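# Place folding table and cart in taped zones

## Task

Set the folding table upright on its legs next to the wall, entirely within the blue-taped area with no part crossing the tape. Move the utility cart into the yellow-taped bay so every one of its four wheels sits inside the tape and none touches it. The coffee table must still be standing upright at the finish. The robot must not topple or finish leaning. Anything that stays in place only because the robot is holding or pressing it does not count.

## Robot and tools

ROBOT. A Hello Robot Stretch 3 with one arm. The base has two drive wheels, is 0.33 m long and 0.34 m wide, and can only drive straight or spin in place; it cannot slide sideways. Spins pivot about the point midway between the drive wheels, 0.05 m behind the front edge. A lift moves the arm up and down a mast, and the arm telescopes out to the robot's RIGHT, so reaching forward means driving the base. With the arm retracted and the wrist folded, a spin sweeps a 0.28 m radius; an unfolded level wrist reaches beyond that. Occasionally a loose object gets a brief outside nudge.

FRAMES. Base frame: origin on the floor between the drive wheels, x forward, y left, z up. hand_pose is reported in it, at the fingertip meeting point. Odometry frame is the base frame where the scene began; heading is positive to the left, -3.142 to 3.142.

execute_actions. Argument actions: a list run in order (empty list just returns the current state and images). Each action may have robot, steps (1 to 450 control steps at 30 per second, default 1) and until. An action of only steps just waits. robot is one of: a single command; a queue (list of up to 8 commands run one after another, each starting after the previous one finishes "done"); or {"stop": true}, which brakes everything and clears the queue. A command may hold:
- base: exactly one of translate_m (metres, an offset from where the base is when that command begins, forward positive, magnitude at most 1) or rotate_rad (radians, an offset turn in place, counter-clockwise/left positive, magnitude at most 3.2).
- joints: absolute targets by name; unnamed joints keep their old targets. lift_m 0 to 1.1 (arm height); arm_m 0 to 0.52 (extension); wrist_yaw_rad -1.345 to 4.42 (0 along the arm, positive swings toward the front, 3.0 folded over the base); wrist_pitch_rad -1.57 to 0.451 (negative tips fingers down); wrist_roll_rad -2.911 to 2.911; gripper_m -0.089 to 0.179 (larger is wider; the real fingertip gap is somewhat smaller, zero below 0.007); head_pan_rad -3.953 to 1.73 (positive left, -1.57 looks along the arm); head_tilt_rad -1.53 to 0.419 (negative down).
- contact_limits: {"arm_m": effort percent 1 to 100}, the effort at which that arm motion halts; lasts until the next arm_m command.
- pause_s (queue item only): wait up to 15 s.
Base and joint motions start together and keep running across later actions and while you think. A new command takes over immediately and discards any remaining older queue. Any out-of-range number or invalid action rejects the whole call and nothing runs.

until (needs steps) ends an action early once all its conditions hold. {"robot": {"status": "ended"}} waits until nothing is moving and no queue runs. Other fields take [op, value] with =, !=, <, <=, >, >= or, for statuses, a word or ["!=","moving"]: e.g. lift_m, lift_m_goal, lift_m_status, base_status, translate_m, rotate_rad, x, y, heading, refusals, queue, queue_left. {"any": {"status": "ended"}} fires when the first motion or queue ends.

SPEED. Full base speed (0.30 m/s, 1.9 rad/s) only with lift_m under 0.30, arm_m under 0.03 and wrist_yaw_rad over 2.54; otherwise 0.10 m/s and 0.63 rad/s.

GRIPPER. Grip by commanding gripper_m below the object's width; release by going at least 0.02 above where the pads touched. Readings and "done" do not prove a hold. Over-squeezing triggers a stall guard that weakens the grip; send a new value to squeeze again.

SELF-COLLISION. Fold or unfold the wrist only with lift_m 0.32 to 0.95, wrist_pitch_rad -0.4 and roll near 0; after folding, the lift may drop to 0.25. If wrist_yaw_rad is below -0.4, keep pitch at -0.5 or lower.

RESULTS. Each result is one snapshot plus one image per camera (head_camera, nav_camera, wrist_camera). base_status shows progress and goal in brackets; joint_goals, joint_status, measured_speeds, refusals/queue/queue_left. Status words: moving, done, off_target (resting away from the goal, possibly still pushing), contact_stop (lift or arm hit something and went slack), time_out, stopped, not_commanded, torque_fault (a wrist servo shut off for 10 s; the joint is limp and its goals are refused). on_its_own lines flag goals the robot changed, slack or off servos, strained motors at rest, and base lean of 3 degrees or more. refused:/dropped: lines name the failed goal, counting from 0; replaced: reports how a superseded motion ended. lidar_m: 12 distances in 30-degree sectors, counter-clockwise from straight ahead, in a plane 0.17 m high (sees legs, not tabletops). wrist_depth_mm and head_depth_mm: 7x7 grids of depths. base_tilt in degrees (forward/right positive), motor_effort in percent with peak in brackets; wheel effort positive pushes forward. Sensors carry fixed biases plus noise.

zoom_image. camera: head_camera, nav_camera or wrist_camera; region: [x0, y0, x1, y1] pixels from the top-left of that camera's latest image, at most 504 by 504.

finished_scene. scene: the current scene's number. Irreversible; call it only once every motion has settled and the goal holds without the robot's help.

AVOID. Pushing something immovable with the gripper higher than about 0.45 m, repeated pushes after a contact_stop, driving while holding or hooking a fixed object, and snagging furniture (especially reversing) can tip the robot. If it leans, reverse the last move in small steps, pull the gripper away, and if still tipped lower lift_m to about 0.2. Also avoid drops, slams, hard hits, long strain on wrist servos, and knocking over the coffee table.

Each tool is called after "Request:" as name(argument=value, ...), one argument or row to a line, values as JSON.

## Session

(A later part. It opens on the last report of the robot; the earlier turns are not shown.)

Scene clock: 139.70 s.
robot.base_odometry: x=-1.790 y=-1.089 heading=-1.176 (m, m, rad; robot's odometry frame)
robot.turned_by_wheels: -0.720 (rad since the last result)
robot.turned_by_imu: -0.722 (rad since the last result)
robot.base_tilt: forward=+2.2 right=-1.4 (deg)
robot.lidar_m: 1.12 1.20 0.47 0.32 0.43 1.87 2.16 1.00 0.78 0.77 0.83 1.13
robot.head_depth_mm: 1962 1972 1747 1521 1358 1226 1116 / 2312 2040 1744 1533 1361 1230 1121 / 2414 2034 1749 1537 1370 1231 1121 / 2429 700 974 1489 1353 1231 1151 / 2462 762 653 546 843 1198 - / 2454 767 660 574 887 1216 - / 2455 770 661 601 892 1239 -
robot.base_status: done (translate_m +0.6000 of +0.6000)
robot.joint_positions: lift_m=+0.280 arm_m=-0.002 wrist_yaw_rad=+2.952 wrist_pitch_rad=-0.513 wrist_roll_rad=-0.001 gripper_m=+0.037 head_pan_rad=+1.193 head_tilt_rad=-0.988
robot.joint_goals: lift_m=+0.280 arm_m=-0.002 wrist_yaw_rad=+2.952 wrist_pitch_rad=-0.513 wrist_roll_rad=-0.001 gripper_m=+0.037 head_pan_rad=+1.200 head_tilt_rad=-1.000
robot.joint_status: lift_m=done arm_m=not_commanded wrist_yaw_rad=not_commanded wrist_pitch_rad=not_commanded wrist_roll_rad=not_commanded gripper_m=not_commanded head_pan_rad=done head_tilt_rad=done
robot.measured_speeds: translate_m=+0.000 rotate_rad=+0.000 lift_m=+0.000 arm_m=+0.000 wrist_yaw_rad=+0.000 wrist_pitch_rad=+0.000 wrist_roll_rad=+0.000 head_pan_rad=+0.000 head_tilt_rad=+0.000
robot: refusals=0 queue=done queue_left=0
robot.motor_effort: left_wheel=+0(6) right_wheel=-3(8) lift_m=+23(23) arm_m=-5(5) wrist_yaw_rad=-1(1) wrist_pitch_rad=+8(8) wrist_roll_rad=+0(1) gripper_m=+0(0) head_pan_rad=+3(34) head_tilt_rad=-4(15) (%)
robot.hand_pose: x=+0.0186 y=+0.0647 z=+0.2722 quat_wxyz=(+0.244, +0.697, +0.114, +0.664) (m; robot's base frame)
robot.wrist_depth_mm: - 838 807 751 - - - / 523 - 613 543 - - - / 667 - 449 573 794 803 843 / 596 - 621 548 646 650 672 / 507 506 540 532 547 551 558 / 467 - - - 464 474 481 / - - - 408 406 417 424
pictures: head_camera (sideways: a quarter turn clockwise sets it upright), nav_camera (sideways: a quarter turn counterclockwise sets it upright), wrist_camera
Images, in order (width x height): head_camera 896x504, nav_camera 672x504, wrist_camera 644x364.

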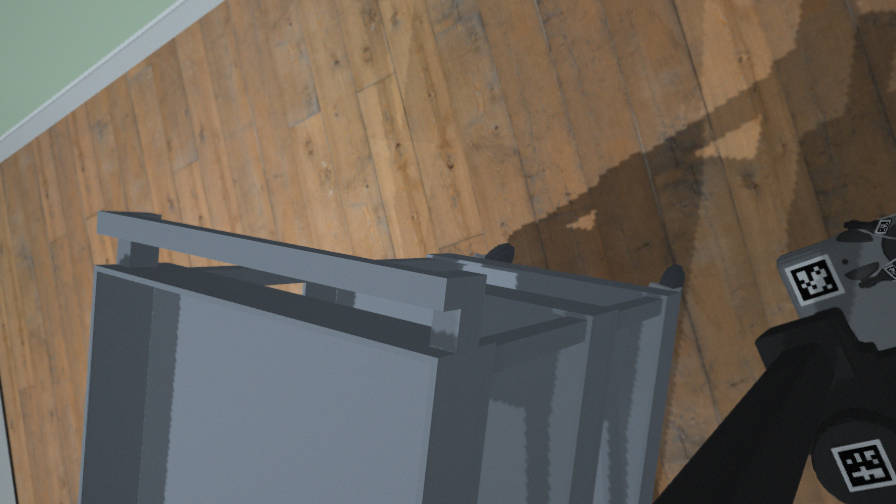

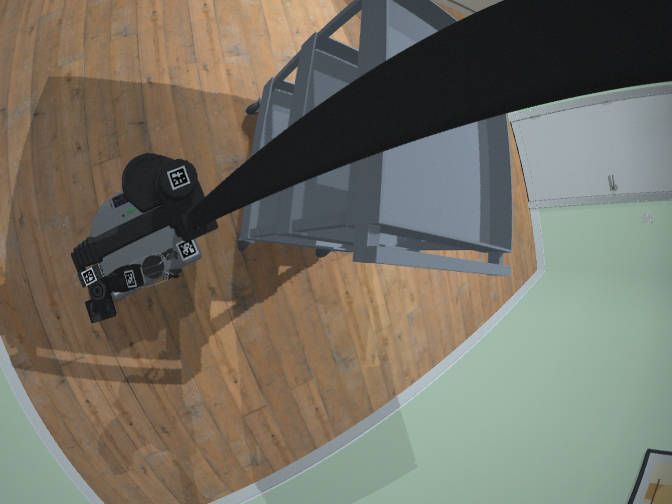

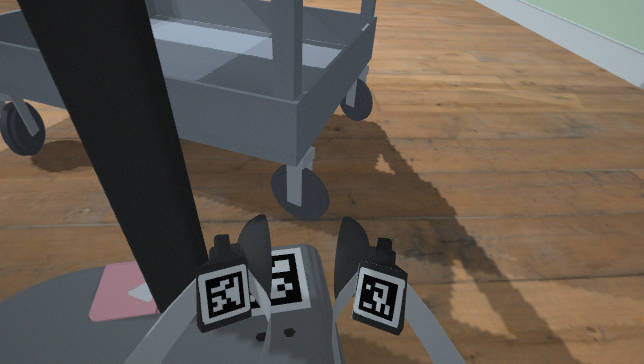

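Request:
execute_actions(
  actions=[
    {"robot":[{"base":{"rotate_rad":0.18}},{"base":{"translate_m":0.61},"joints":{"head_pan_rad":-0.2,"head_tilt_rad":-0.9}},{"base":{"rotate_rad":2.43}},{"joints":{"lift_m":0.8,"wrist_pitch_rad":-0.4}},{"joints":{"wrist_yaw_rad":1.57,"gripper_m":0.14}},{"joints":{"wrist_pitch_rad":0,"wrist_roll_rad":1.57}}],"steps":450,"until":{"robot":{"status":"ended"}}},
    {"steps":300,"until":{"robot":{"status":"ended"}}},
  ],
)

Scene clock: 156.87 s.
robot.base_odometry: x=-1.458 y=-1.601 heading=+1.434 (m, m, rad; robot's odometry frame)
robot.turned_by_wheels: +2.610 (rad since the last result)
robot.turned_by_imu: +2.658 (rad since the last result)
robot.base_tilt: forward=+2.2 right=-1.4 (deg)
robot.lidar_m: 0.58 2.66 1.23 0.96 0.95 0.70 0.54 0.54 0.58 0.85 2.78 0.61
robot.head_depth_mm: 2835 2267 847 1669 1419 1276 1150 / 2631 843 843 1041 1423 1239 1130 / 1060 876 748 1070 1333 1264 1135 / 1070 879 692 1052 1334 1259 1130 / 1069 881 727 1034 1317 1268 1136 / 1052 885 672 1057 1406 1268 1138 / 2715 929 1806 1650 1429 1269 1141
robot.base_status: done (rotate_rad +2.4299 of +2.4300)
robot.joint_positions: lift_m=+0.800 arm_m=-0.002 wrist_yaw_rad=+1.573 wrist_pitch_rad=-0.023 wrist_roll_rad=+1.568 gripper_m=+0.140 head_pan_rad=-0.193 head_tilt_rad=-0.901
robot.joint_goals: lift_m=+0.800 arm_m=-0.002 wrist_yaw_rad=+1.570 wrist_pitch_rad=+0.000 wrist_roll_rad=+1.570 gripper_m=+0.140 head_pan_rad=-0.200 head_tilt_rad=-0.900
robot.joint_status: lift_m=done arm_m=not_commanded wrist_yaw_rad=done wrist_pitch_rad=done wrist_roll_rad=done gripper_m=done head_pan_rad=done head_tilt_rad=done
robot.measured_speeds: translate_m=+0.000 rotate_rad=+0.000 lift_m=+0.000 arm_m=+0.000 wrist_yaw_rad=+0.000 wrist_pitch_rad=+0.000 wrist_roll_rad=+0.000 head_pan_rad=+0.000 head_tilt_rad=+0.000
robot: refusals=0 queue=done queue_left=0
robot.motor_effort: left_wheel=-2(6) right_wheel=+2(11) lift_m=+43(46) arm_m=-5(5) wrist_yaw_rad=-2(3) wrist_pitch_rad=+10(10) wrist_roll_rad=+1(1) gripper_m=+0(80) head_pan_rad=-3(35) head_tilt_rad=+0(9) (%)
robot.hand_pose: x=+0.2343 y=-0.1424 z=+0.9082 quat_wxyz=(+0.009, +0.708, -0.706, -0.007) (m; robot's base frame)
robot.wrist_depth_mm: - - - - 496 644 514 / - - - - - 718 514 / - - - - - 716 754 / - - - - - 711 750 / - - - 888 - 668 776 / - - - 620 - 568 704 / - - - - - - -
pictures: head_camera (sideways: a quarter turn clockwise sets it upright), nav_camera (sideways: a quarter turn counterclockwise sets it upright), wrist_camera
Images, in order (width x height): head_camera 896x504, nav_camera 672x504, wrist_camera 644x364.

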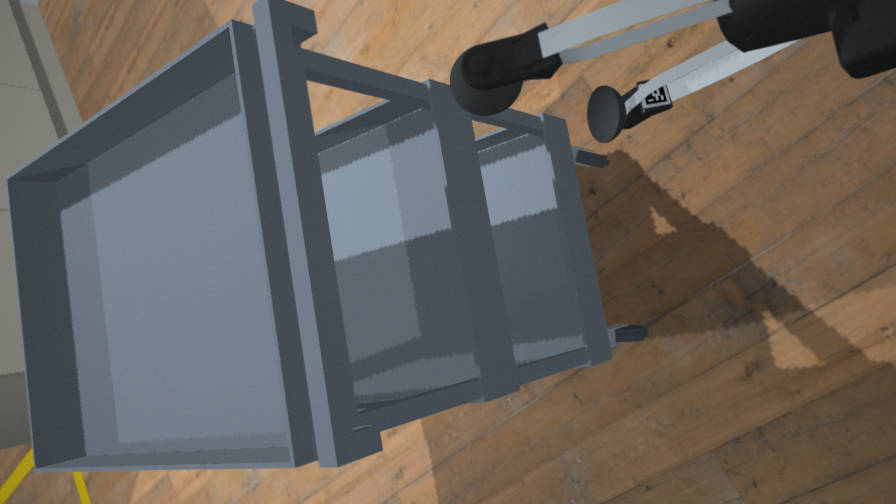

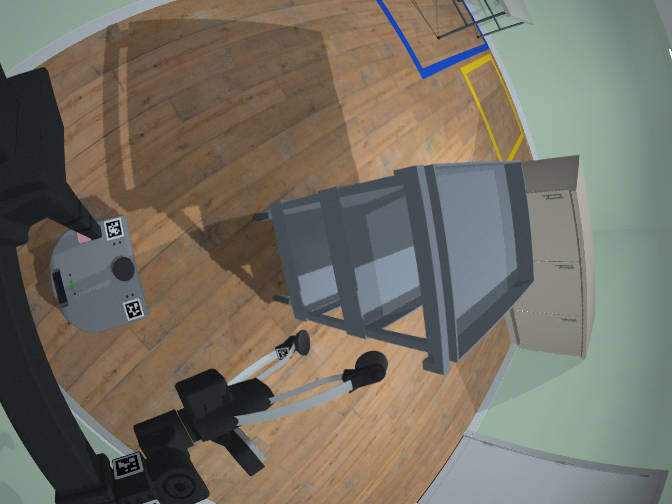

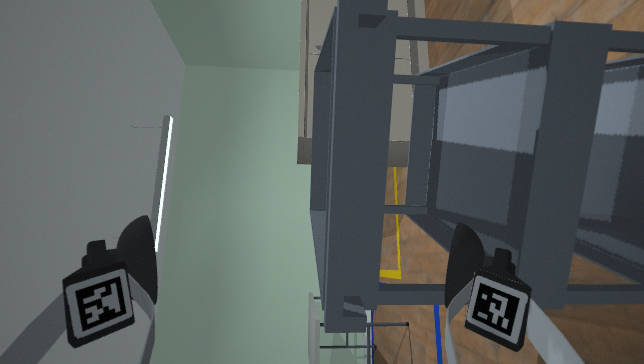

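Request:
execute_actions(
  actions=[
    {"robot":{"base":{"translate_m":0.24},"joints":{"lift_m":0.715,"gripper_m":0.11,"head_tilt_rad":-1.1,"head_pan_rad":-0.4}},"steps":450,"until":{"robot":{"status":"ended"}}},
  ],
)

Scene clock: 161.30 s.
robot.base_odometry: x=-1.425 y=-1.363 heading=+1.434 (m, m, rad; robot's odometry frame)
robot.turned_by_wheels: +0.000 (rad since the last result)
robot.turned_by_imu: +0.002 (rad since the last result)
robot.base_tilt: forward=+2.2 right=-1.4 (deg)
robot.lidar_m: 0.34 0.36 1.35 1.06 1.05 0.98 0.77 0.75 0.81 1.20 0.49 0.36
robot.head_depth_mm: 2038 629 1523 1443 1317 - 1098 / 2037 646 558 987 1338 1174 1129 / 724 670 534 925 1288 1208 - / 766 671 539 905 1211 1208 - / 767 672 601 882 1163 1213 1144 / 768 674 601 538 985 1214 1121 / 771 679 602 500 1308 1216 1126
robot.base_status: done (translate_m +0.2400 of +0.2400)
robot.joint_positions: lift_m=+0.715 arm_m=-0.002 wrist_yaw_rad=+1.573 wrist_pitch_rad=-0.021 wrist_roll_rad=+1.569 gripper_m=+0.110 head_pan_rad=-0.393 head_tilt_rad=-1.086
robot.joint_goals: lift_m=+0.715 arm_m=-0.002 wrist_yaw_rad=+1.570 wrist_pitch_rad=+0.000 wrist_roll_rad=+1.570 gripper_m=+0.110 head_pan_rad=-0.400 head_tilt_rad=-1.100
robot.joint_status: lift_m=done arm_m=not_commanded wrist_yaw_rad=done wrist_pitch_rad=done wrist_roll_rad=done gripper_m=done head_pan_rad=done head_tilt_rad=done
robot.measured_speeds: translate_m=+0.000 rotate_rad=+0.000 lift_m=+0.000 arm_m=+0.000 wrist_yaw_rad=+0.000 wrist_pitch_rad=+0.000 wrist_roll_rad=+0.000 head_pan_rad=+0.000 head_tilt_rad=+0.000
robot: refusals=0 queue=done queue_left=0
robot.motor_effort: left_wheel=-2(3) right_wheel=+2(6) lift_m=+23(44) arm_m=-5(5) wrist_yaw_rad=-2(2) wrist_pitch_rad=+10(10) wrist_roll_rad=+1(1) gripper_m=-1(80) head_pan_rad=-3(18) head_tilt_rad=-6(19) (%)
robot.hand_pose: x=+0.2343 y=-0.1424 z=+0.8242 quat_wxyz=(+0.009, +0.708, -0.706, -0.007) (m; robot's base frame)
robot.wrist_depth_mm: - - - 250 - 566 409 / - - - 257 847 584 406 / - - - 263 881 584 404 / - - - 271 909 577 405 / - - - 279 908 575 403 / - - - 286 - 535 404 / - - - 296 - 517 319
pictures: head_camera (sideways: a quarter turn clockwise sets it upright), nav_camera (sideways: a quarter turn counterclockwise sets it upright), wrist_camera
Images, in order (width x height): head_camera 896x504, nav_camera 672x504, wrist_camera 644x364.

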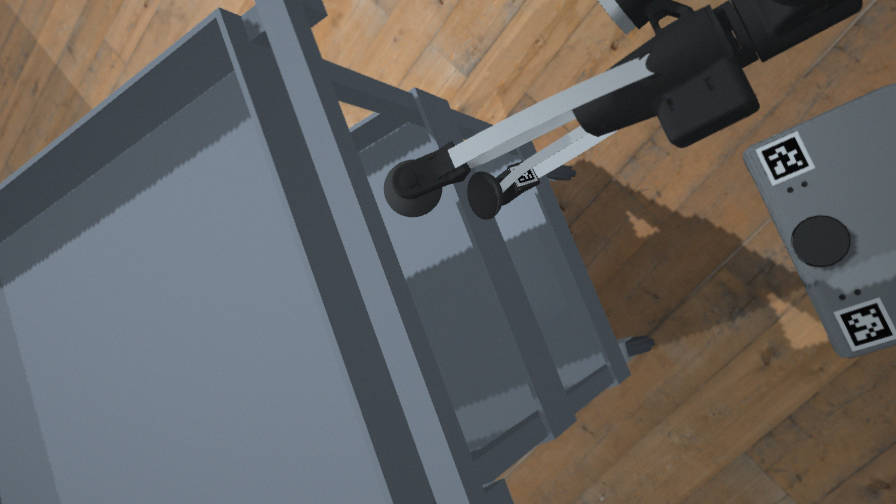

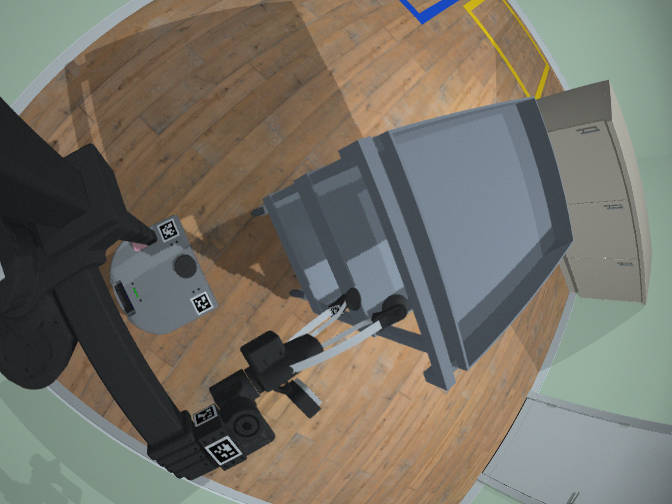

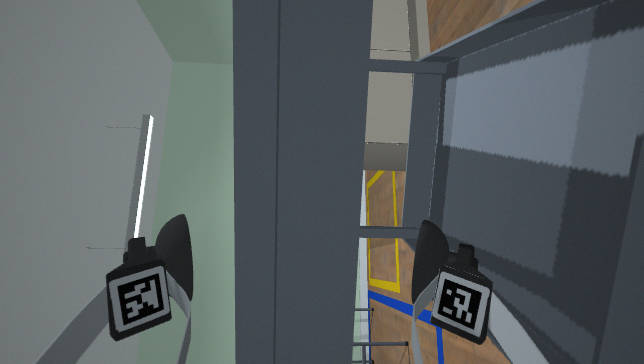

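Request:
execute_actions(
  actions=[
    {"robot":[{"joints":{"lift_m":0.748}},{"base":{"translate_m":0.095}}],"steps":450,"until":{"robot":{"status":"ended"}}},
  ],
)

Scene clock: 165.10 s.
robot.base_odometry: x=-1.413 y=-1.269 heading=+1.434 (m, m, rad; robot's odometry frame)
robot.turned_by_wheels: +0.000 (rad since the last result)
robot.turned_by_imu: +0.001 (rad since the last result)
robot.base_tilt: forward=+2.2 right=-1.4 (deg)
robot.lidar_m: 0.25 0.26 1.40 1.10 1.09 1.09 0.85 0.84 0.90 1.34 0.35 0.26
robot.head_depth_mm: 2049 617 585 798 1329 - 1103 / 2044 647 595 525 1266 1182 1128 / 725 670 598 467 1163 1209 - / 765 672 598 488 848 1211 - / 768 673 601 523 805 1188 1144 / 766 674 601 543 509 1199 1124 / 761 675 603 543 451 1216 1122
robot.base_status: done (translate_m +0.0950 of +0.0950)
robot.joint_positions: lift_m=+0.748 arm_m=-0.002 wrist_yaw_rad=+1.573 wrist_pitch_rad=-0.021 wrist_roll_rad=+1.569 gripper_m=+0.110 head_pan_rad=-0.393 head_tilt_rad=-1.086
robot.joint_goals: lift_m=+0.748 arm_m=-0.002 wrist_yaw_rad=+1.570 wrist_pitch_rad=+0.000 wrist_roll_rad=+1.570 gripper_m=+0.110 head_pan_rad=-0.400 head_tilt_rad=-1.100
robot.joint_status: lift_m=done arm_m=not_commanded wrist_yaw_rad=done wrist_pitch_rad=done wrist_roll_rad=done gripper_m=done head_pan_rad=done head_tilt_rad=done
robot.measured_speeds: translate_m=+0.000 rotate_rad=+0.000 lift_m=+0.000 arm_m=+0.000 wrist_yaw_rad=+0.000 wrist_pitch_rad=+0.000 wrist_roll_rad=+0.000 head_pan_rad=+0.000 head_tilt_rad=+0.000
robot: refusals=0 queue=done queue_left=0
robot.motor_effort: left_wheel=-2(4) right_wheel=+1(6) lift_m=+44(46) arm_m=-5(5) wrist_yaw_rad=-2(2) wrist_pitch_rad=+10(10) wrist_roll_rad=+1(1) gripper_m=-1(1) head_pan_rad=-3(4) head_tilt_rad=-5(5) (%)
robot.hand_pose: x=+0.2343 y=-0.1424 z=+0.8565 quat_wxyz=(+0.009, +0.708, -0.706, -0.007) (m; robot's base frame)
robot.wrist_depth_mm: - - - 105 164 600 424 / - - - 108 169 602 444 / - - - 111 173 635 443 / - - - 114 177 631 440 / - - - 117 182 623 436 / - - - 120 188 583 436 / - - - 124 194 - 431
pictures: head_camera (sideways: a quarter turn clockwise sets it upright), nav_camera (sideways: a quarter turn counterclockwise sets it upright), wrist_camera
Images, in order (width x height): head_camera 896x504, nav_camera 672x504, wrist_camera 644x364.

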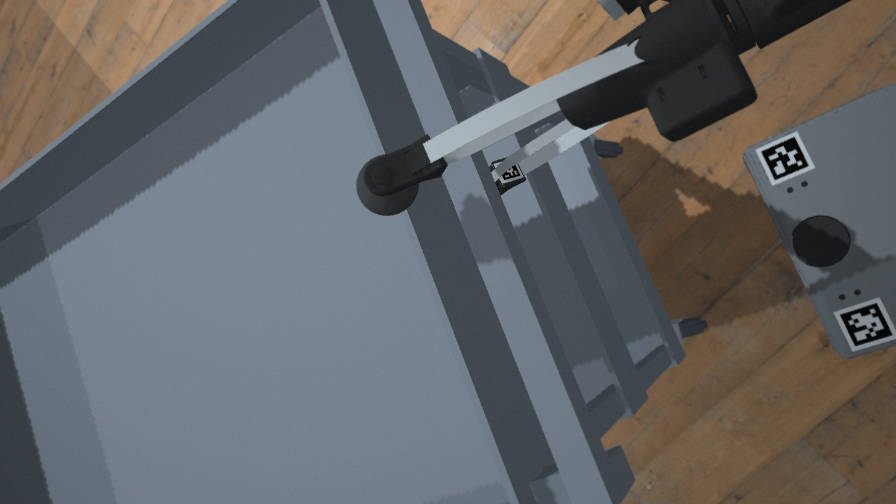

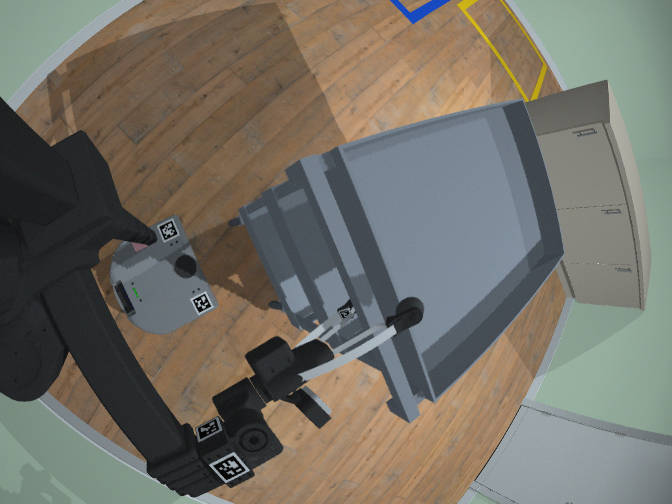

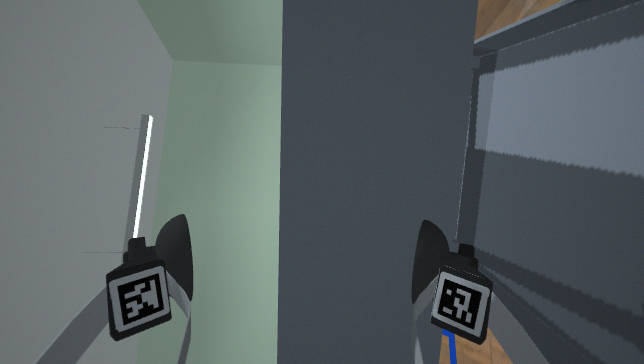

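Request:
execute_actions(
  actions=[
    {"robot":[{"joints":{"lift_m":0.742}},{"joints":{"gripper_m":-0.02}},{"base":{"rotate_rad":0.25}}],"steps":450,"until":{"robot":{"status":"ended"}}},
  ],
)

Scene clock: 169.43 s.
robot.base_odometry: x=-1.413 y=-1.269 heading=+1.684 (m, m, rad; robot's odometry frame)
robot.turned_by_wheels: +0.250 (rad since the last result)
robot.turned_by_imu: +0.253 (rad since the last result)
robot.base_tilt: forward=+2.2 right=-1.4 (deg)
robot.lidar_m: 0.29 1.89 1.19 1.08 1.09 0.93 0.84 0.84 1.03 2.01 0.33 0.29
robot.head_depth_mm: 715 665 595 507 1300 - 1102 / 758 667 595 494 1144 1178 1128 / 761 669 596 496 1121 1209 - / 765 671 598 480 1069 1208 - / 766 674 601 492 955 1210 1146 / 764 675 601 496 1280 1221 1123 / 768 654 577 478 1310 1216 1122
robot.base_status: done (rotate_rad +0.2498 of +0.2500)
robot.joint_positions: lift_m=+0.742 arm_m=-0.002 wrist_yaw_rad=+1.532 wrist_pitch_rad=-0.010 wrist_roll_rad=+1.562 gripper_m=-0.016 head_pan_rad=-0.393 head_tilt_rad=-1.087
robot.joint_goals: lift_m=+0.742 arm_m=-0.002 wrist_yaw_rad=+1.528 wrist_pitch_rad=+0.000 wrist_roll_rad=+1.570 gripper_m=-0.017 head_pan_rad=-0.400 head_tilt_rad=-1.100
robot.joint_status: lift_m=done arm_m=not_commanded wrist_yaw_rad=done wrist_pitch_rad=done wrist_roll_rad=done gripper_m=done head_pan_rad=done head_tilt_rad=done
robot.measured_speeds: translate_m=+0.000 rotate_rad=+0.000 lift_m=+0.000 arm_m=+0.000 wrist_yaw_rad=+0.000 wrist_pitch_rad=+0.000 wrist_roll_rad=+0.000 head_pan_rad=+0.000 head_tilt_rad=+0.000
robot: refusals=0 queue=done queue_left=0
robot.on_its_own: wrist_yaw_rad is held at +1.528, not at your +1.570, by its stall guard, which is not easing now
robot.motor_effort: left_wheel=-2(7) right_wheel=+3(20) lift_m=+24(44) arm_m=-3(5) wrist_yaw_rad=-3(21) wrist_pitch_rad=+4(20) wrist_roll_rad=+2(2) gripper_m=-20(99) head_pan_rad=-3(3) head_tilt_rad=-6(6) (%)
robot.hand_pose: x=+0.2344 y=-0.1527 z=+0.8542 quat_wxyz=(+0.007, +0.693, -0.721, -0.001) (m; robot's base frame)
robot.wrist_depth_mm: - - - 85 141 545 449 / - - - 91 150 578 444 / - - - 98 161 607 442 / - - - 104 173 635 441 / - - - 112 186 601 440 / - - - 121 - - 436 / - - - 135 226 - 397
pictures: head_camera (sideways: a quarter turn clockwise sets it upright), nav_camera (sideways: a quarter turn counterclockwise sets it upright), wrist_camera
Images, in order (width x height): head_camera 896x504, nav_camera 672x504, wrist_camera 644x364.

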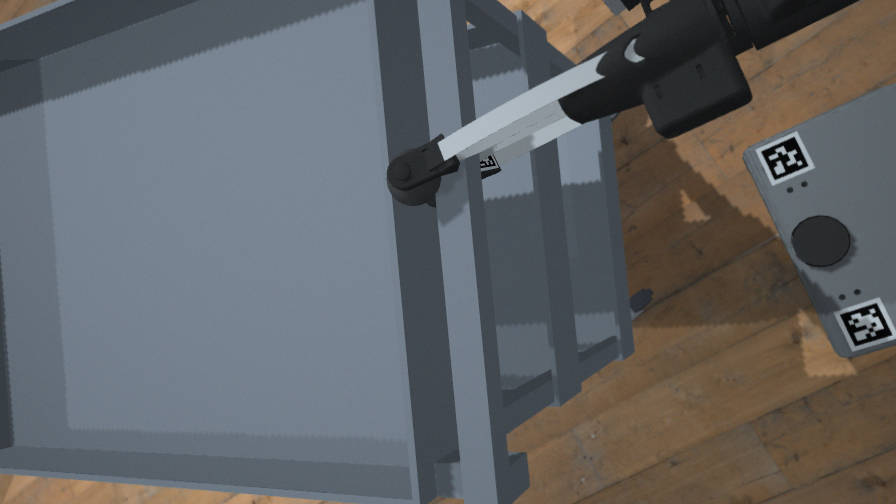

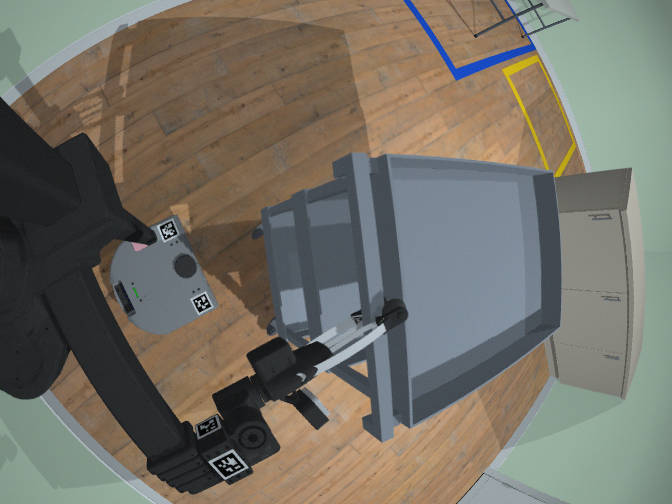

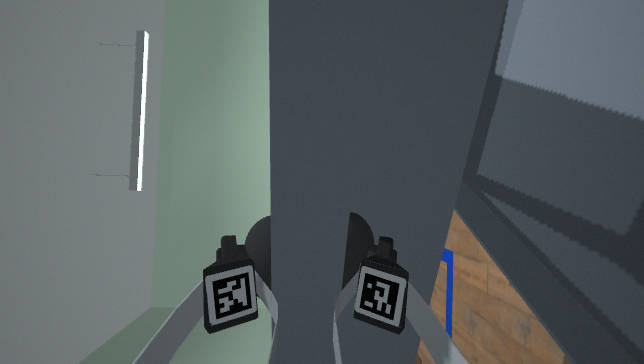

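Request:
execute_actions(
  actions=[
    {"robot":[{"joints":{"arm_m":0.12,"wrist_yaw_rad":1.57,"head_pan_rad":-0.5,"head_tilt_rad":-0.9}},{"joints":{"arm_m":0.26},"base":{"translate_m":0.08}}],"steps":450,"until":{"robot":{"status":"ended"}}},
  ],
)

Scene clock: 172.13 s.
robot.base_odometry: x=-1.413 y=-1.269 heading=+1.684 (m, m, rad; robot's odometry frame)
robot.turned_by_wheels: +0.000 (rad since the last result)
robot.turned_by_imu: +0.001 (rad since the last result)
robot.base_tilt: forward=+2.2 right=-1.4 (deg)
robot.lidar_m: 0.29 1.89 1.20 1.08 1.09 0.93 0.84 0.84 1.03 2.01 0.36 0.29
robot.head_depth_mm: 2691 2288 702 574 835 1236 1129 / 2414 826 721 626 808 1174 1131 / 2101 875 725 615 547 1115 1129 / 1982 873 723 618 502 1028 1133 / 1858 879 726 617 486 823 1118 / 1797 862 728 619 560 1246 1140 / 2124 850 768 1614 1427 1267 1140
robot.base_status: done (rotate_rad +0.2501 of +0.2500)
robot.joint_positions: lift_m=+0.742 arm_m=+0.120 wrist_yaw_rad=+1.610 wrist_pitch_rad=-0.010 wrist_roll_rad=+1.578 gripper_m=-0.016 head_pan_rad=-0.493 head_tilt_rad=-0.902
robot.joint_goals: lift_m=+0.742 arm_m=+0.120 wrist_yaw_rad=+1.614 wrist_pitch_rad=+0.000 wrist_roll_rad=+1.570 gripper_m=-0.017 head_pan_rad=-0.500 head_tilt_rad=-0.900
robot.joint_status: lift_m=done arm_m=done wrist_yaw_rad=off_target wrist_pitch_rad=done wrist_roll_rad=done gripper_m=done head_pan_rad=done head_tilt_rad=done
robot.measured_speeds: translate_m=+0.000 rotate_rad=+0.000 lift_m=+0.000 arm_m=+0.000 wrist_yaw_rad=+0.000 wrist_pitch_rad=+0.000 wrist_roll_rad=+0.000 head_pan_rad=+0.000 head_tilt_rad=+0.000
robot: refusals=0 queue=dropped queue_left=0
robot.on_its_own: wrist_yaw_rad is held at +1.614, not at your +1.570, by its stall guard, which is not easing now
robot.motor_effort: left_wheel=+0(2) right_wheel=-5(3) lift_m=+24(24) arm_m=+4(8) wrist_yaw_rad=+3(22) wrist_pitch_rad=+5(5) wrist_roll_rad=-2(2) gripper_m=-20(20) head_pan_rad=-3(12) head_tilt_rad=+1(15) (%)
robot.hand_pose: x=+0.2344 y=-0.2546 z=+0.8540 quat_wxyz=(+0.002, +0.721, -0.693, -0.006) (m; robot's base frame)
robot.wrist_depth_mm: - - - 93 149 568 443 / - - - 98 157 603 442 / - - - 103 166 639 443 / - - - 110 175 624 437 / - - - 116 187 592 435 / - - - 122 204 568 434 / - - - 133 216 - 414
pictures: head_camera (sideways: a quarter turn clockwise sets it upright), nav_camera (sideways: a quarter turn counterclockwise sets it upright), wrist_camera
dropped: robot: command 0 of its queue: wrist_yaw_rad: off_target
Images, in order (width x height): head_camera 896x504, nav_camera 672x504, wrist_camera 644x364.

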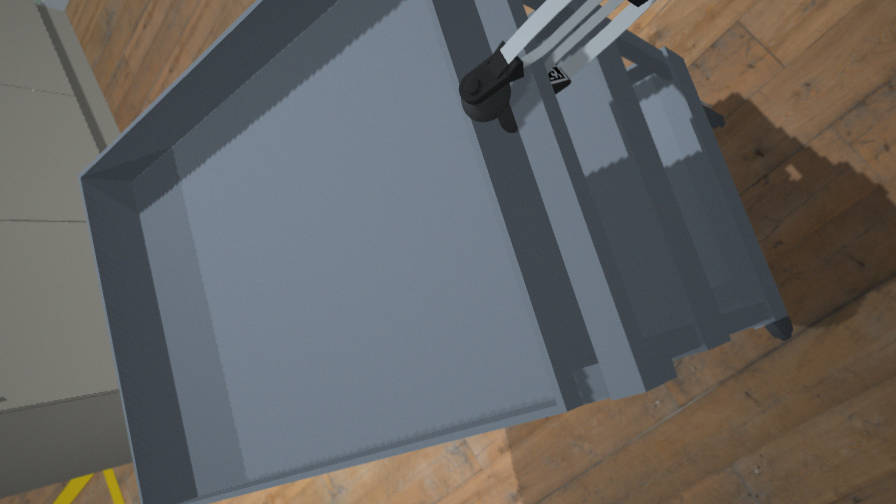

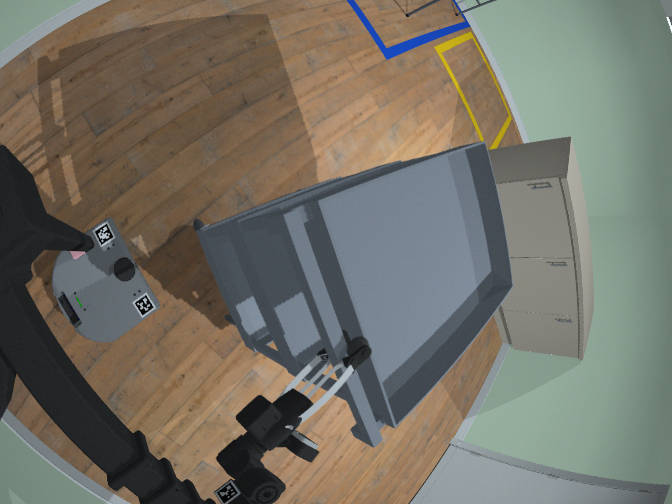

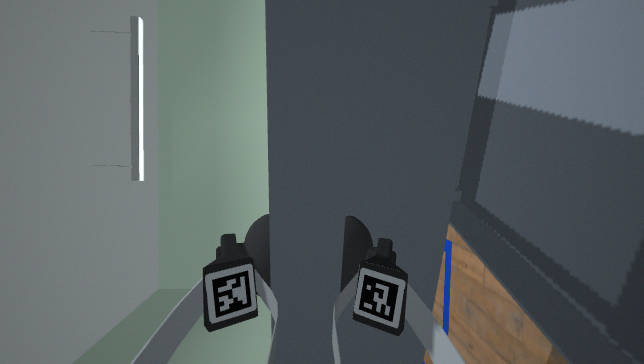

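Request:
execute_actions(
  actions=[
    {"robot":[{"joints":{"gripper_m":-0.05}},{"base":{"translate_m":0.2}}],"steps":450,"until":{"robot":{"status":"ended"}}},
  ],
)

Scene clock: 176.57 s.
robot.base_odometry: x=-1.435 y=-1.070 heading=+1.684 (m, m, rad; robot's odometry frame)
robot.turned_by_wheels: +0.000 (rad since the last result)
robot.turned_by_imu: +0.001 (rad since the last result)
robot.base_tilt: forward=+2.2 right=-1.4 (deg)
robot.lidar_m: 0.32 1.95 1.24 1.12 1.12 1.15 1.04 1.04 1.27 2.47 0.36 0.32
robot.head_depth_mm: 2318 817 719 615 849 1198 1128 / 2003 873 721 628 858 1167 1129 / 1869 875 722 617 849 1129 1131 / 1724 878 726 619 847 1095 1131 / 1630 880 725 620 525 1205 1141 / 1637 880 766 647 1385 1267 1140 / 2082 2299 1940 1650 1441 1270 1140
robot.base_status: done (translate_m +0.2000 of +0.2000)
robot.joint_positions: lift_m=+0.742 arm_m=+0.120 wrist_yaw_rad=+1.578 wrist_pitch_rad=-0.007 wrist_roll_rad=+1.562 gripper_m=-0.033 head_pan_rad=-0.493 head_tilt_rad=-0.902
robot.joint_goals: lift_m=+0.742 arm_m=+0.120 wrist_yaw_rad=+1.574 wrist_pitch_rad=+0.000 wrist_roll_rad=+1.570 gripper_m=-0.034 head_pan_rad=-0.500 head_tilt_rad=-0.900
robot.joint_status: lift_m=done arm_m=done wrist_yaw_rad=off_target wrist_pitch_rad=done wrist_roll_rad=done gripper_m=done head_pan_rad=done head_tilt_rad=done
robot.measured_speeds: translate_m=+0.000 rotate_rad=+0.000 lift_m=+0.000 arm_m=+0.000 wrist_yaw_rad=+0.000 wrist_pitch_rad=+0.000 wrist_roll_rad=+0.000 head_pan_rad=+0.000 head_tilt_rad=+0.000
robot: refusals=0 queue=done queue_left=0
robot.on_its_own: gripper_m is held at -0.034, not at your -0.050, by its stall guard, which is still easing
robot.motor_effort: left_wheel=-3(5) right_wheel=+7(22) lift_m=+24(24) arm_m=+3(5) wrist_yaw_rad=-3(18) wrist_pitch_rad=+3(5) wrist_roll_rad=+3(3) gripper_m=-27(100) head_pan_rad=-4(3) head_tilt_rad=+1(0) (%)
robot.hand_pose: x=+0.2347 y=-0.2629 z=+0.8550 quat_wxyz=(+0.006, +0.710, -0.705, +0.001) (m; robot's base frame)
robot.wrist_depth_mm: - - - 81 137 141 453 / - - - 87 147 549 448 / - - - 93 158 594 448 / - - - 101 171 631 445 / - - - 110 186 598 439 / - - - 121 - - 435 / - - - 137 234 - 399
pictures: head_camera (sideways: a quarter turn clockwise sets it upright), nav_camera (sideways: a quarter turn counterclockwise sets it upright), wrist_camera
Images, in order (width x height): head_camera 896x504, nav_camera 672x504, wrist_camera 644x364.

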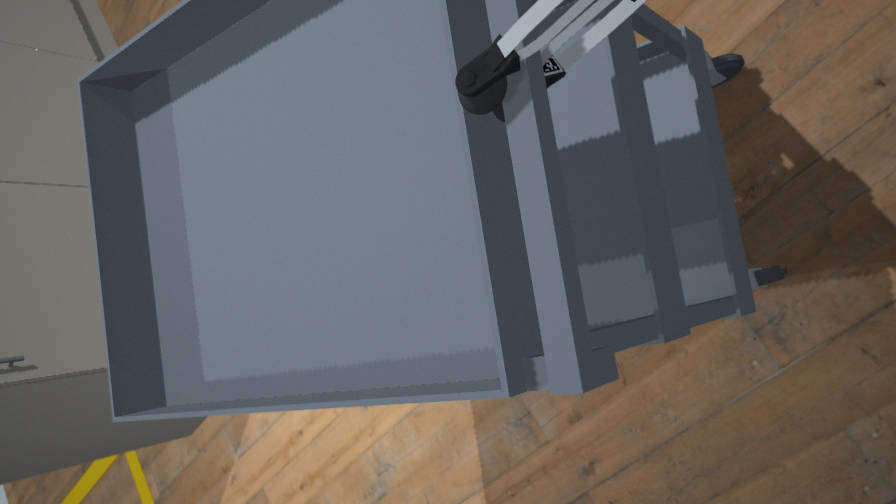

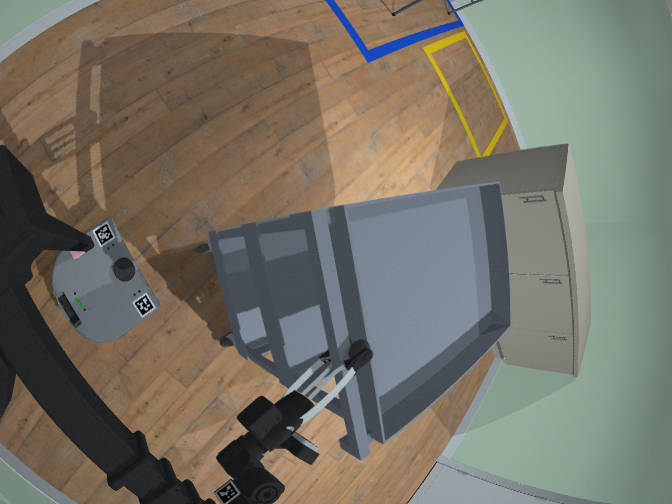

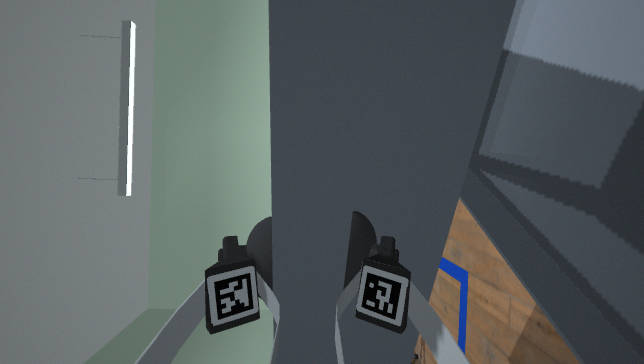

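Request:
execute_actions(
  actions=[
    {"robot":{"base":{"translate_m":-0.5}},"steps":25},
    {"robot":{"joints":{"arm_m":0.15}},"steps":14},
    {"robot":{"joints":{"arm_m":0.18}},"steps":14},
    {"robot":{"joints":{"arm_m":0.21}},"steps":14},
    {"robot":{"joints":{"arm_m":0.24}},"steps":14},
    {"robot":{"joints":{"arm_m":0.27}},"steps":14},
    {"robot":{"joints":{"arm_m":0.30}},"steps":14},
    {"robot":{"joints":{"arm_m":0.33}},"steps":14},
    {"robot":{"joints":{"arm_m":0.36}},"steps":14},
    {"robot":{"joints":{"arm_m":0.39,"head_pan_rad":-0.7}},"steps":100,"until":{"robot":{"status":"ended"}}},
  ],
)

Scene clock: 183.07 s.
robot.base_odometry: x=-1.378 y=-1.567 heading=+1.684 (m, m, rad; robot's odometry frame)
robot.turned_by_wheels: +0.000 (rad since the last result)
robot.turned_by_imu: +0.001 (rad since the last result)
robot.base_tilt: forward=+2.3 right=-1.4 (deg)
robot.lidar_m: 0.81 1.80 1.14 1.03 0.95 0.60 0.55 0.55 0.67 1.31 0.37 0.40
robot.head_depth_mm: 2672 819 719 588 1389 1260 1126 / 2803 848 719 551 1174 1256 1128 / 2938 871 723 596 813 1201 1136 / 1028 876 724 969 949 1223 1134 / 1012 880 723 1010 1284 1265 1140 / 2299 881 745 1082 1383 1269 1139 / 2153 856 1008 1584 1437 1275 1139
robot.base_status: done (translate_m -0.5000 of -0.5000)
robot.joint_positions: lift_m=+0.742 arm_m=+0.390 wrist_yaw_rad=+1.579 wrist_pitch_rad=-0.009 wrist_roll_rad=+1.581 gripper_m=-0.021 head_pan_rad=-0.693 head_tilt_rad=-0.902
robot.joint_goals: lift_m=+0.742 arm_m=+0.390 wrist_yaw_rad=+1.574 wrist_pitch_rad=+0.000 wrist_roll_rad=+1.570 gripper_m=-0.022 head_pan_rad=-0.700 head_tilt_rad=-0.900
robot.joint_status: lift_m=done arm_m=done wrist_yaw_rad=off_target wrist_pitch_rad=done wrist_roll_rad=done gripper_m=done head_pan_rad=done head_tilt_rad=done
robot.measured_speeds: translate_m=+0.000 rotate_rad=+0.000 lift_m=+0.000 arm_m=+0.000 wrist_yaw_rad=+0.000 wrist_pitch_rad=+0.000 wrist_roll_rad=+0.000 head_pan_rad=+0.000 head_tilt_rad=+0.000
robot: refusals=0 queue=done queue_left=0
robot.on_its_own: gripper_m is held at -0.022, not at your -0.050, by its stall guard, which is not easing now
robot.motor_effort: left_wheel=+2(5) right_wheel=-8(18) lift_m=+24(23) arm_m=+4(8) wrist_yaw_rad=-4(18) wrist_pitch_rad=+4(5) wrist_roll_rad=-3(3) gripper_m=-21(27) head_pan_rad=-3(17) head_tilt_rad=+0(0) (%)
robot.hand_pose: x=+0.2346 y=-0.5327 z=+0.8543 quat_wxyz=(+0.000, +0.710, -0.704, -0.007) (m; robot's base frame)
robot.wrist_depth_mm: - - - 121 182 - 409 / - - - 122 184 595 441 / - - - 123 184 643 440 / - - - 124 185 640 440 / - - - 124 188 634 440 / - - - 125 190 630 435 / - - - 126 190 590 436
pictures: head_camera (sideways: a quarter turn clockwise sets it upright), nav_camera (sideways: a quarter turn counterclockwise sets it upright), wrist_camera
Images, in order (width x height): head_camera 896x504, nav_camera 672x504, wrist_camera 644x364.

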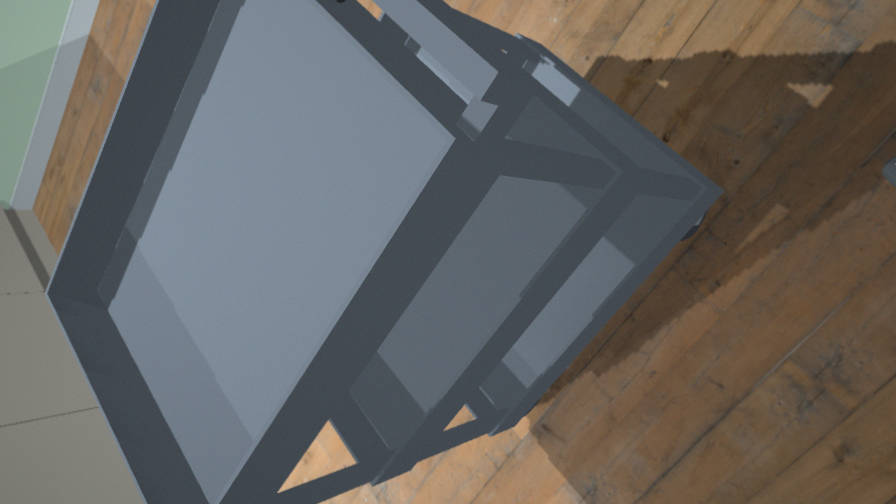

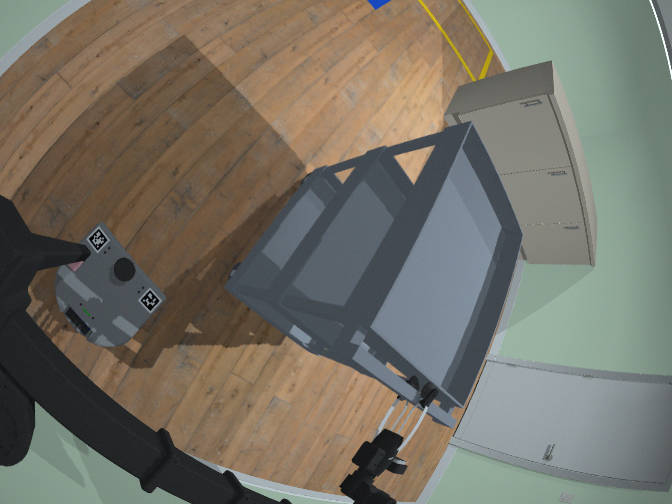

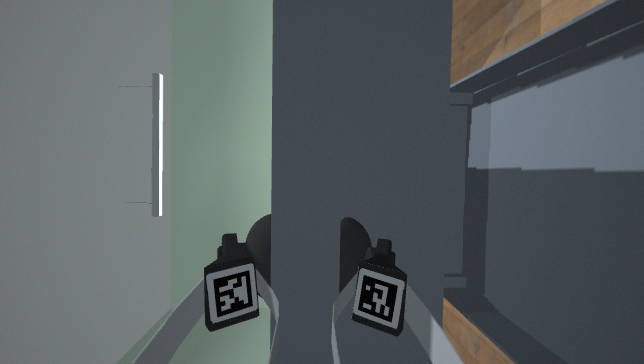

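Request:
execute_actions(
  actions=[
    {"robot":{"base":{"translate_m":0.7},"joints":{"gripper_m":-0.04,"head_pan_rad":-0.4,"head_tilt_rad":-0.7}},"steps":95},
    {"robot":{"joints":{"arm_m":0.375}},"steps":21},
    {"robot":{"joints":{"arm_m":0.36}},"steps":21},
    {"robot":{"joints":{"arm_m":0.345}},"steps":21},
    {"robot":{"joints":{"arm_m":0.33}},"steps":21},
    {"robot":{"joints":{"arm_m":0.315}},"steps":21},
    {"robot":{"joints":{"arm_m":0.30}},"steps":100,"until":{"robot":{"status":"ended"}}},
  ],
)

Scene clock: 191.57 s.
robot.base_odometry: x=-1.457 y=-0.872 heading=+1.684 (m, m, rad; robot's odometry frame)
robot.turned_by_wheels: -0.001 (rad since the last result)
robot.turned_by_imu: +0.002 (rad since the last result)
robot.base_tilt: forward=+2.1 right=-1.4 (deg)
robot.lidar_m: 1.87 2.01 1.27 1.15 1.16 1.36 1.23 1.24 1.51 2.58 0.37 0.34
robot.head_depth_mm: 1813 1919 966 753 617 550 1075 / 1680 1754 968 755 619 522 978 / 1678 1652 972 756 620 870 1000 / 1699 1543 963 783 1056 1249 1197 / 1709 1686 992 1895 1597 1388 1204 / 3306 3287 2569 2008 1632 1384 1199 / 3181 3451 2608 2003 1634 1391 1210
robot.base_status: done (translate_m +0.7000 of +0.7000)
robot.joint_positions: lift_m=+0.742 arm_m=+0.300 wrist_yaw_rad=+1.558 wrist_pitch_rad=-0.011 wrist_roll_rad=+1.563 gripper_m=-0.021 head_pan_rad=-0.407 head_tilt_rad=-0.705
robot.joint_goals: lift_m=+0.742 arm_m=+0.300 wrist_yaw_rad=+1.574 wrist_pitch_rad=+0.000 wrist_roll_rad=+1.570 gripper_m=-0.022 head_pan_rad=-0.400 head_tilt_rad=-0.700
robot.joint_status: lift_m=done arm_m=done wrist_yaw_rad=off_target wrist_pitch_rad=done wrist_roll_rad=done gripper_m=done head_pan_rad=done head_tilt_rad=done
robot.measured_speeds: translate_m=+0.000 rotate_rad=+0.000 lift_m=+0.000 arm_m=+0.000 wrist_yaw_rad=+0.000 wrist_pitch_rad=+0.000 wrist_roll_rad=+0.000 head_pan_rad=+0.000 head_tilt_rad=+0.000
robot: refusals=0 queue=done queue_left=0
robot.on_its_own: gripper_m is held at -0.022, not at your -0.040, by its stall guard, which is not easing now; wrist_yaw_rad is at rest, and its effort (+13) is outside its rest range (-12 to +12)
robot.motor_effort: left_wheel=-5(7) right_wheel=+10(34) lift_m=+24(24) arm_m=-6(7) wrist_yaw_rad=+13(18) wrist_pitch_rad=+5(5) wrist_roll_rad=+2(5) gripper_m=-22(91) head_pan_rad=+2(24) head_tilt_rad=+1(13) (%)
robot.hand_pose: x=+0.2346 y=-0.4486 z=+0.8538 quat_wxyz=(+0.007, +0.702, -0.712, -0.001) (m; robot's base frame)
robot.wrist_depth_mm: - - - 105 163 570 441 / - - - 109 168 640 442 / - - - 112 174 632 439 / - - - 116 180 639 444 / - - - 120 186 627 435 / - - - 124 194 592 437 / - - - 129 202 - 430
pictures: head_camera (sideways: a quarter turn clockwise sets it upright), nav_camera (sideways: a quarter turn counterclockwise sets it upright), wrist_camera
Images, in order (width x height): head_camera 896x504, nav_camera 672x504, wrist_camera 644x364.

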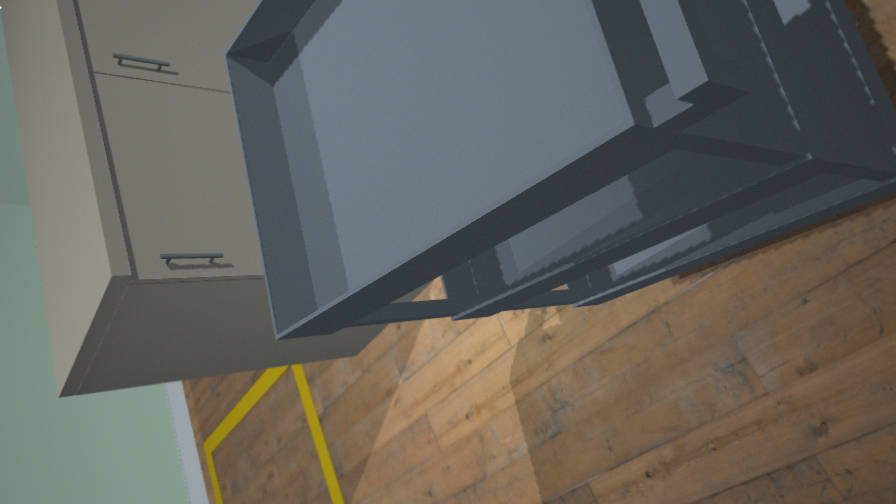

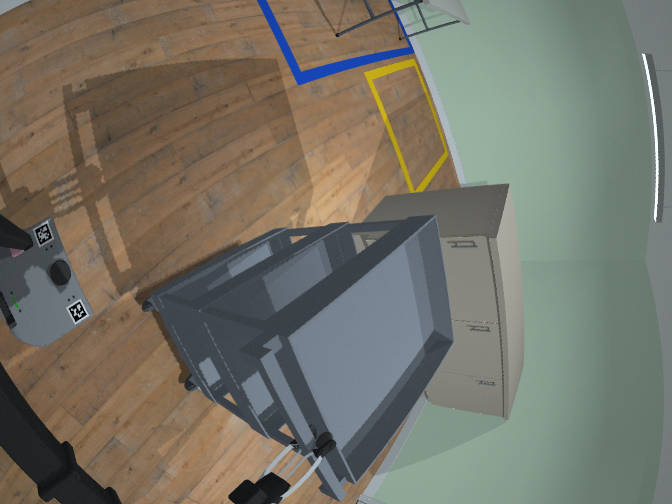

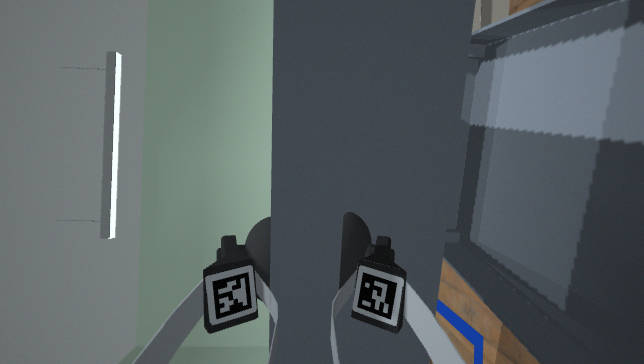

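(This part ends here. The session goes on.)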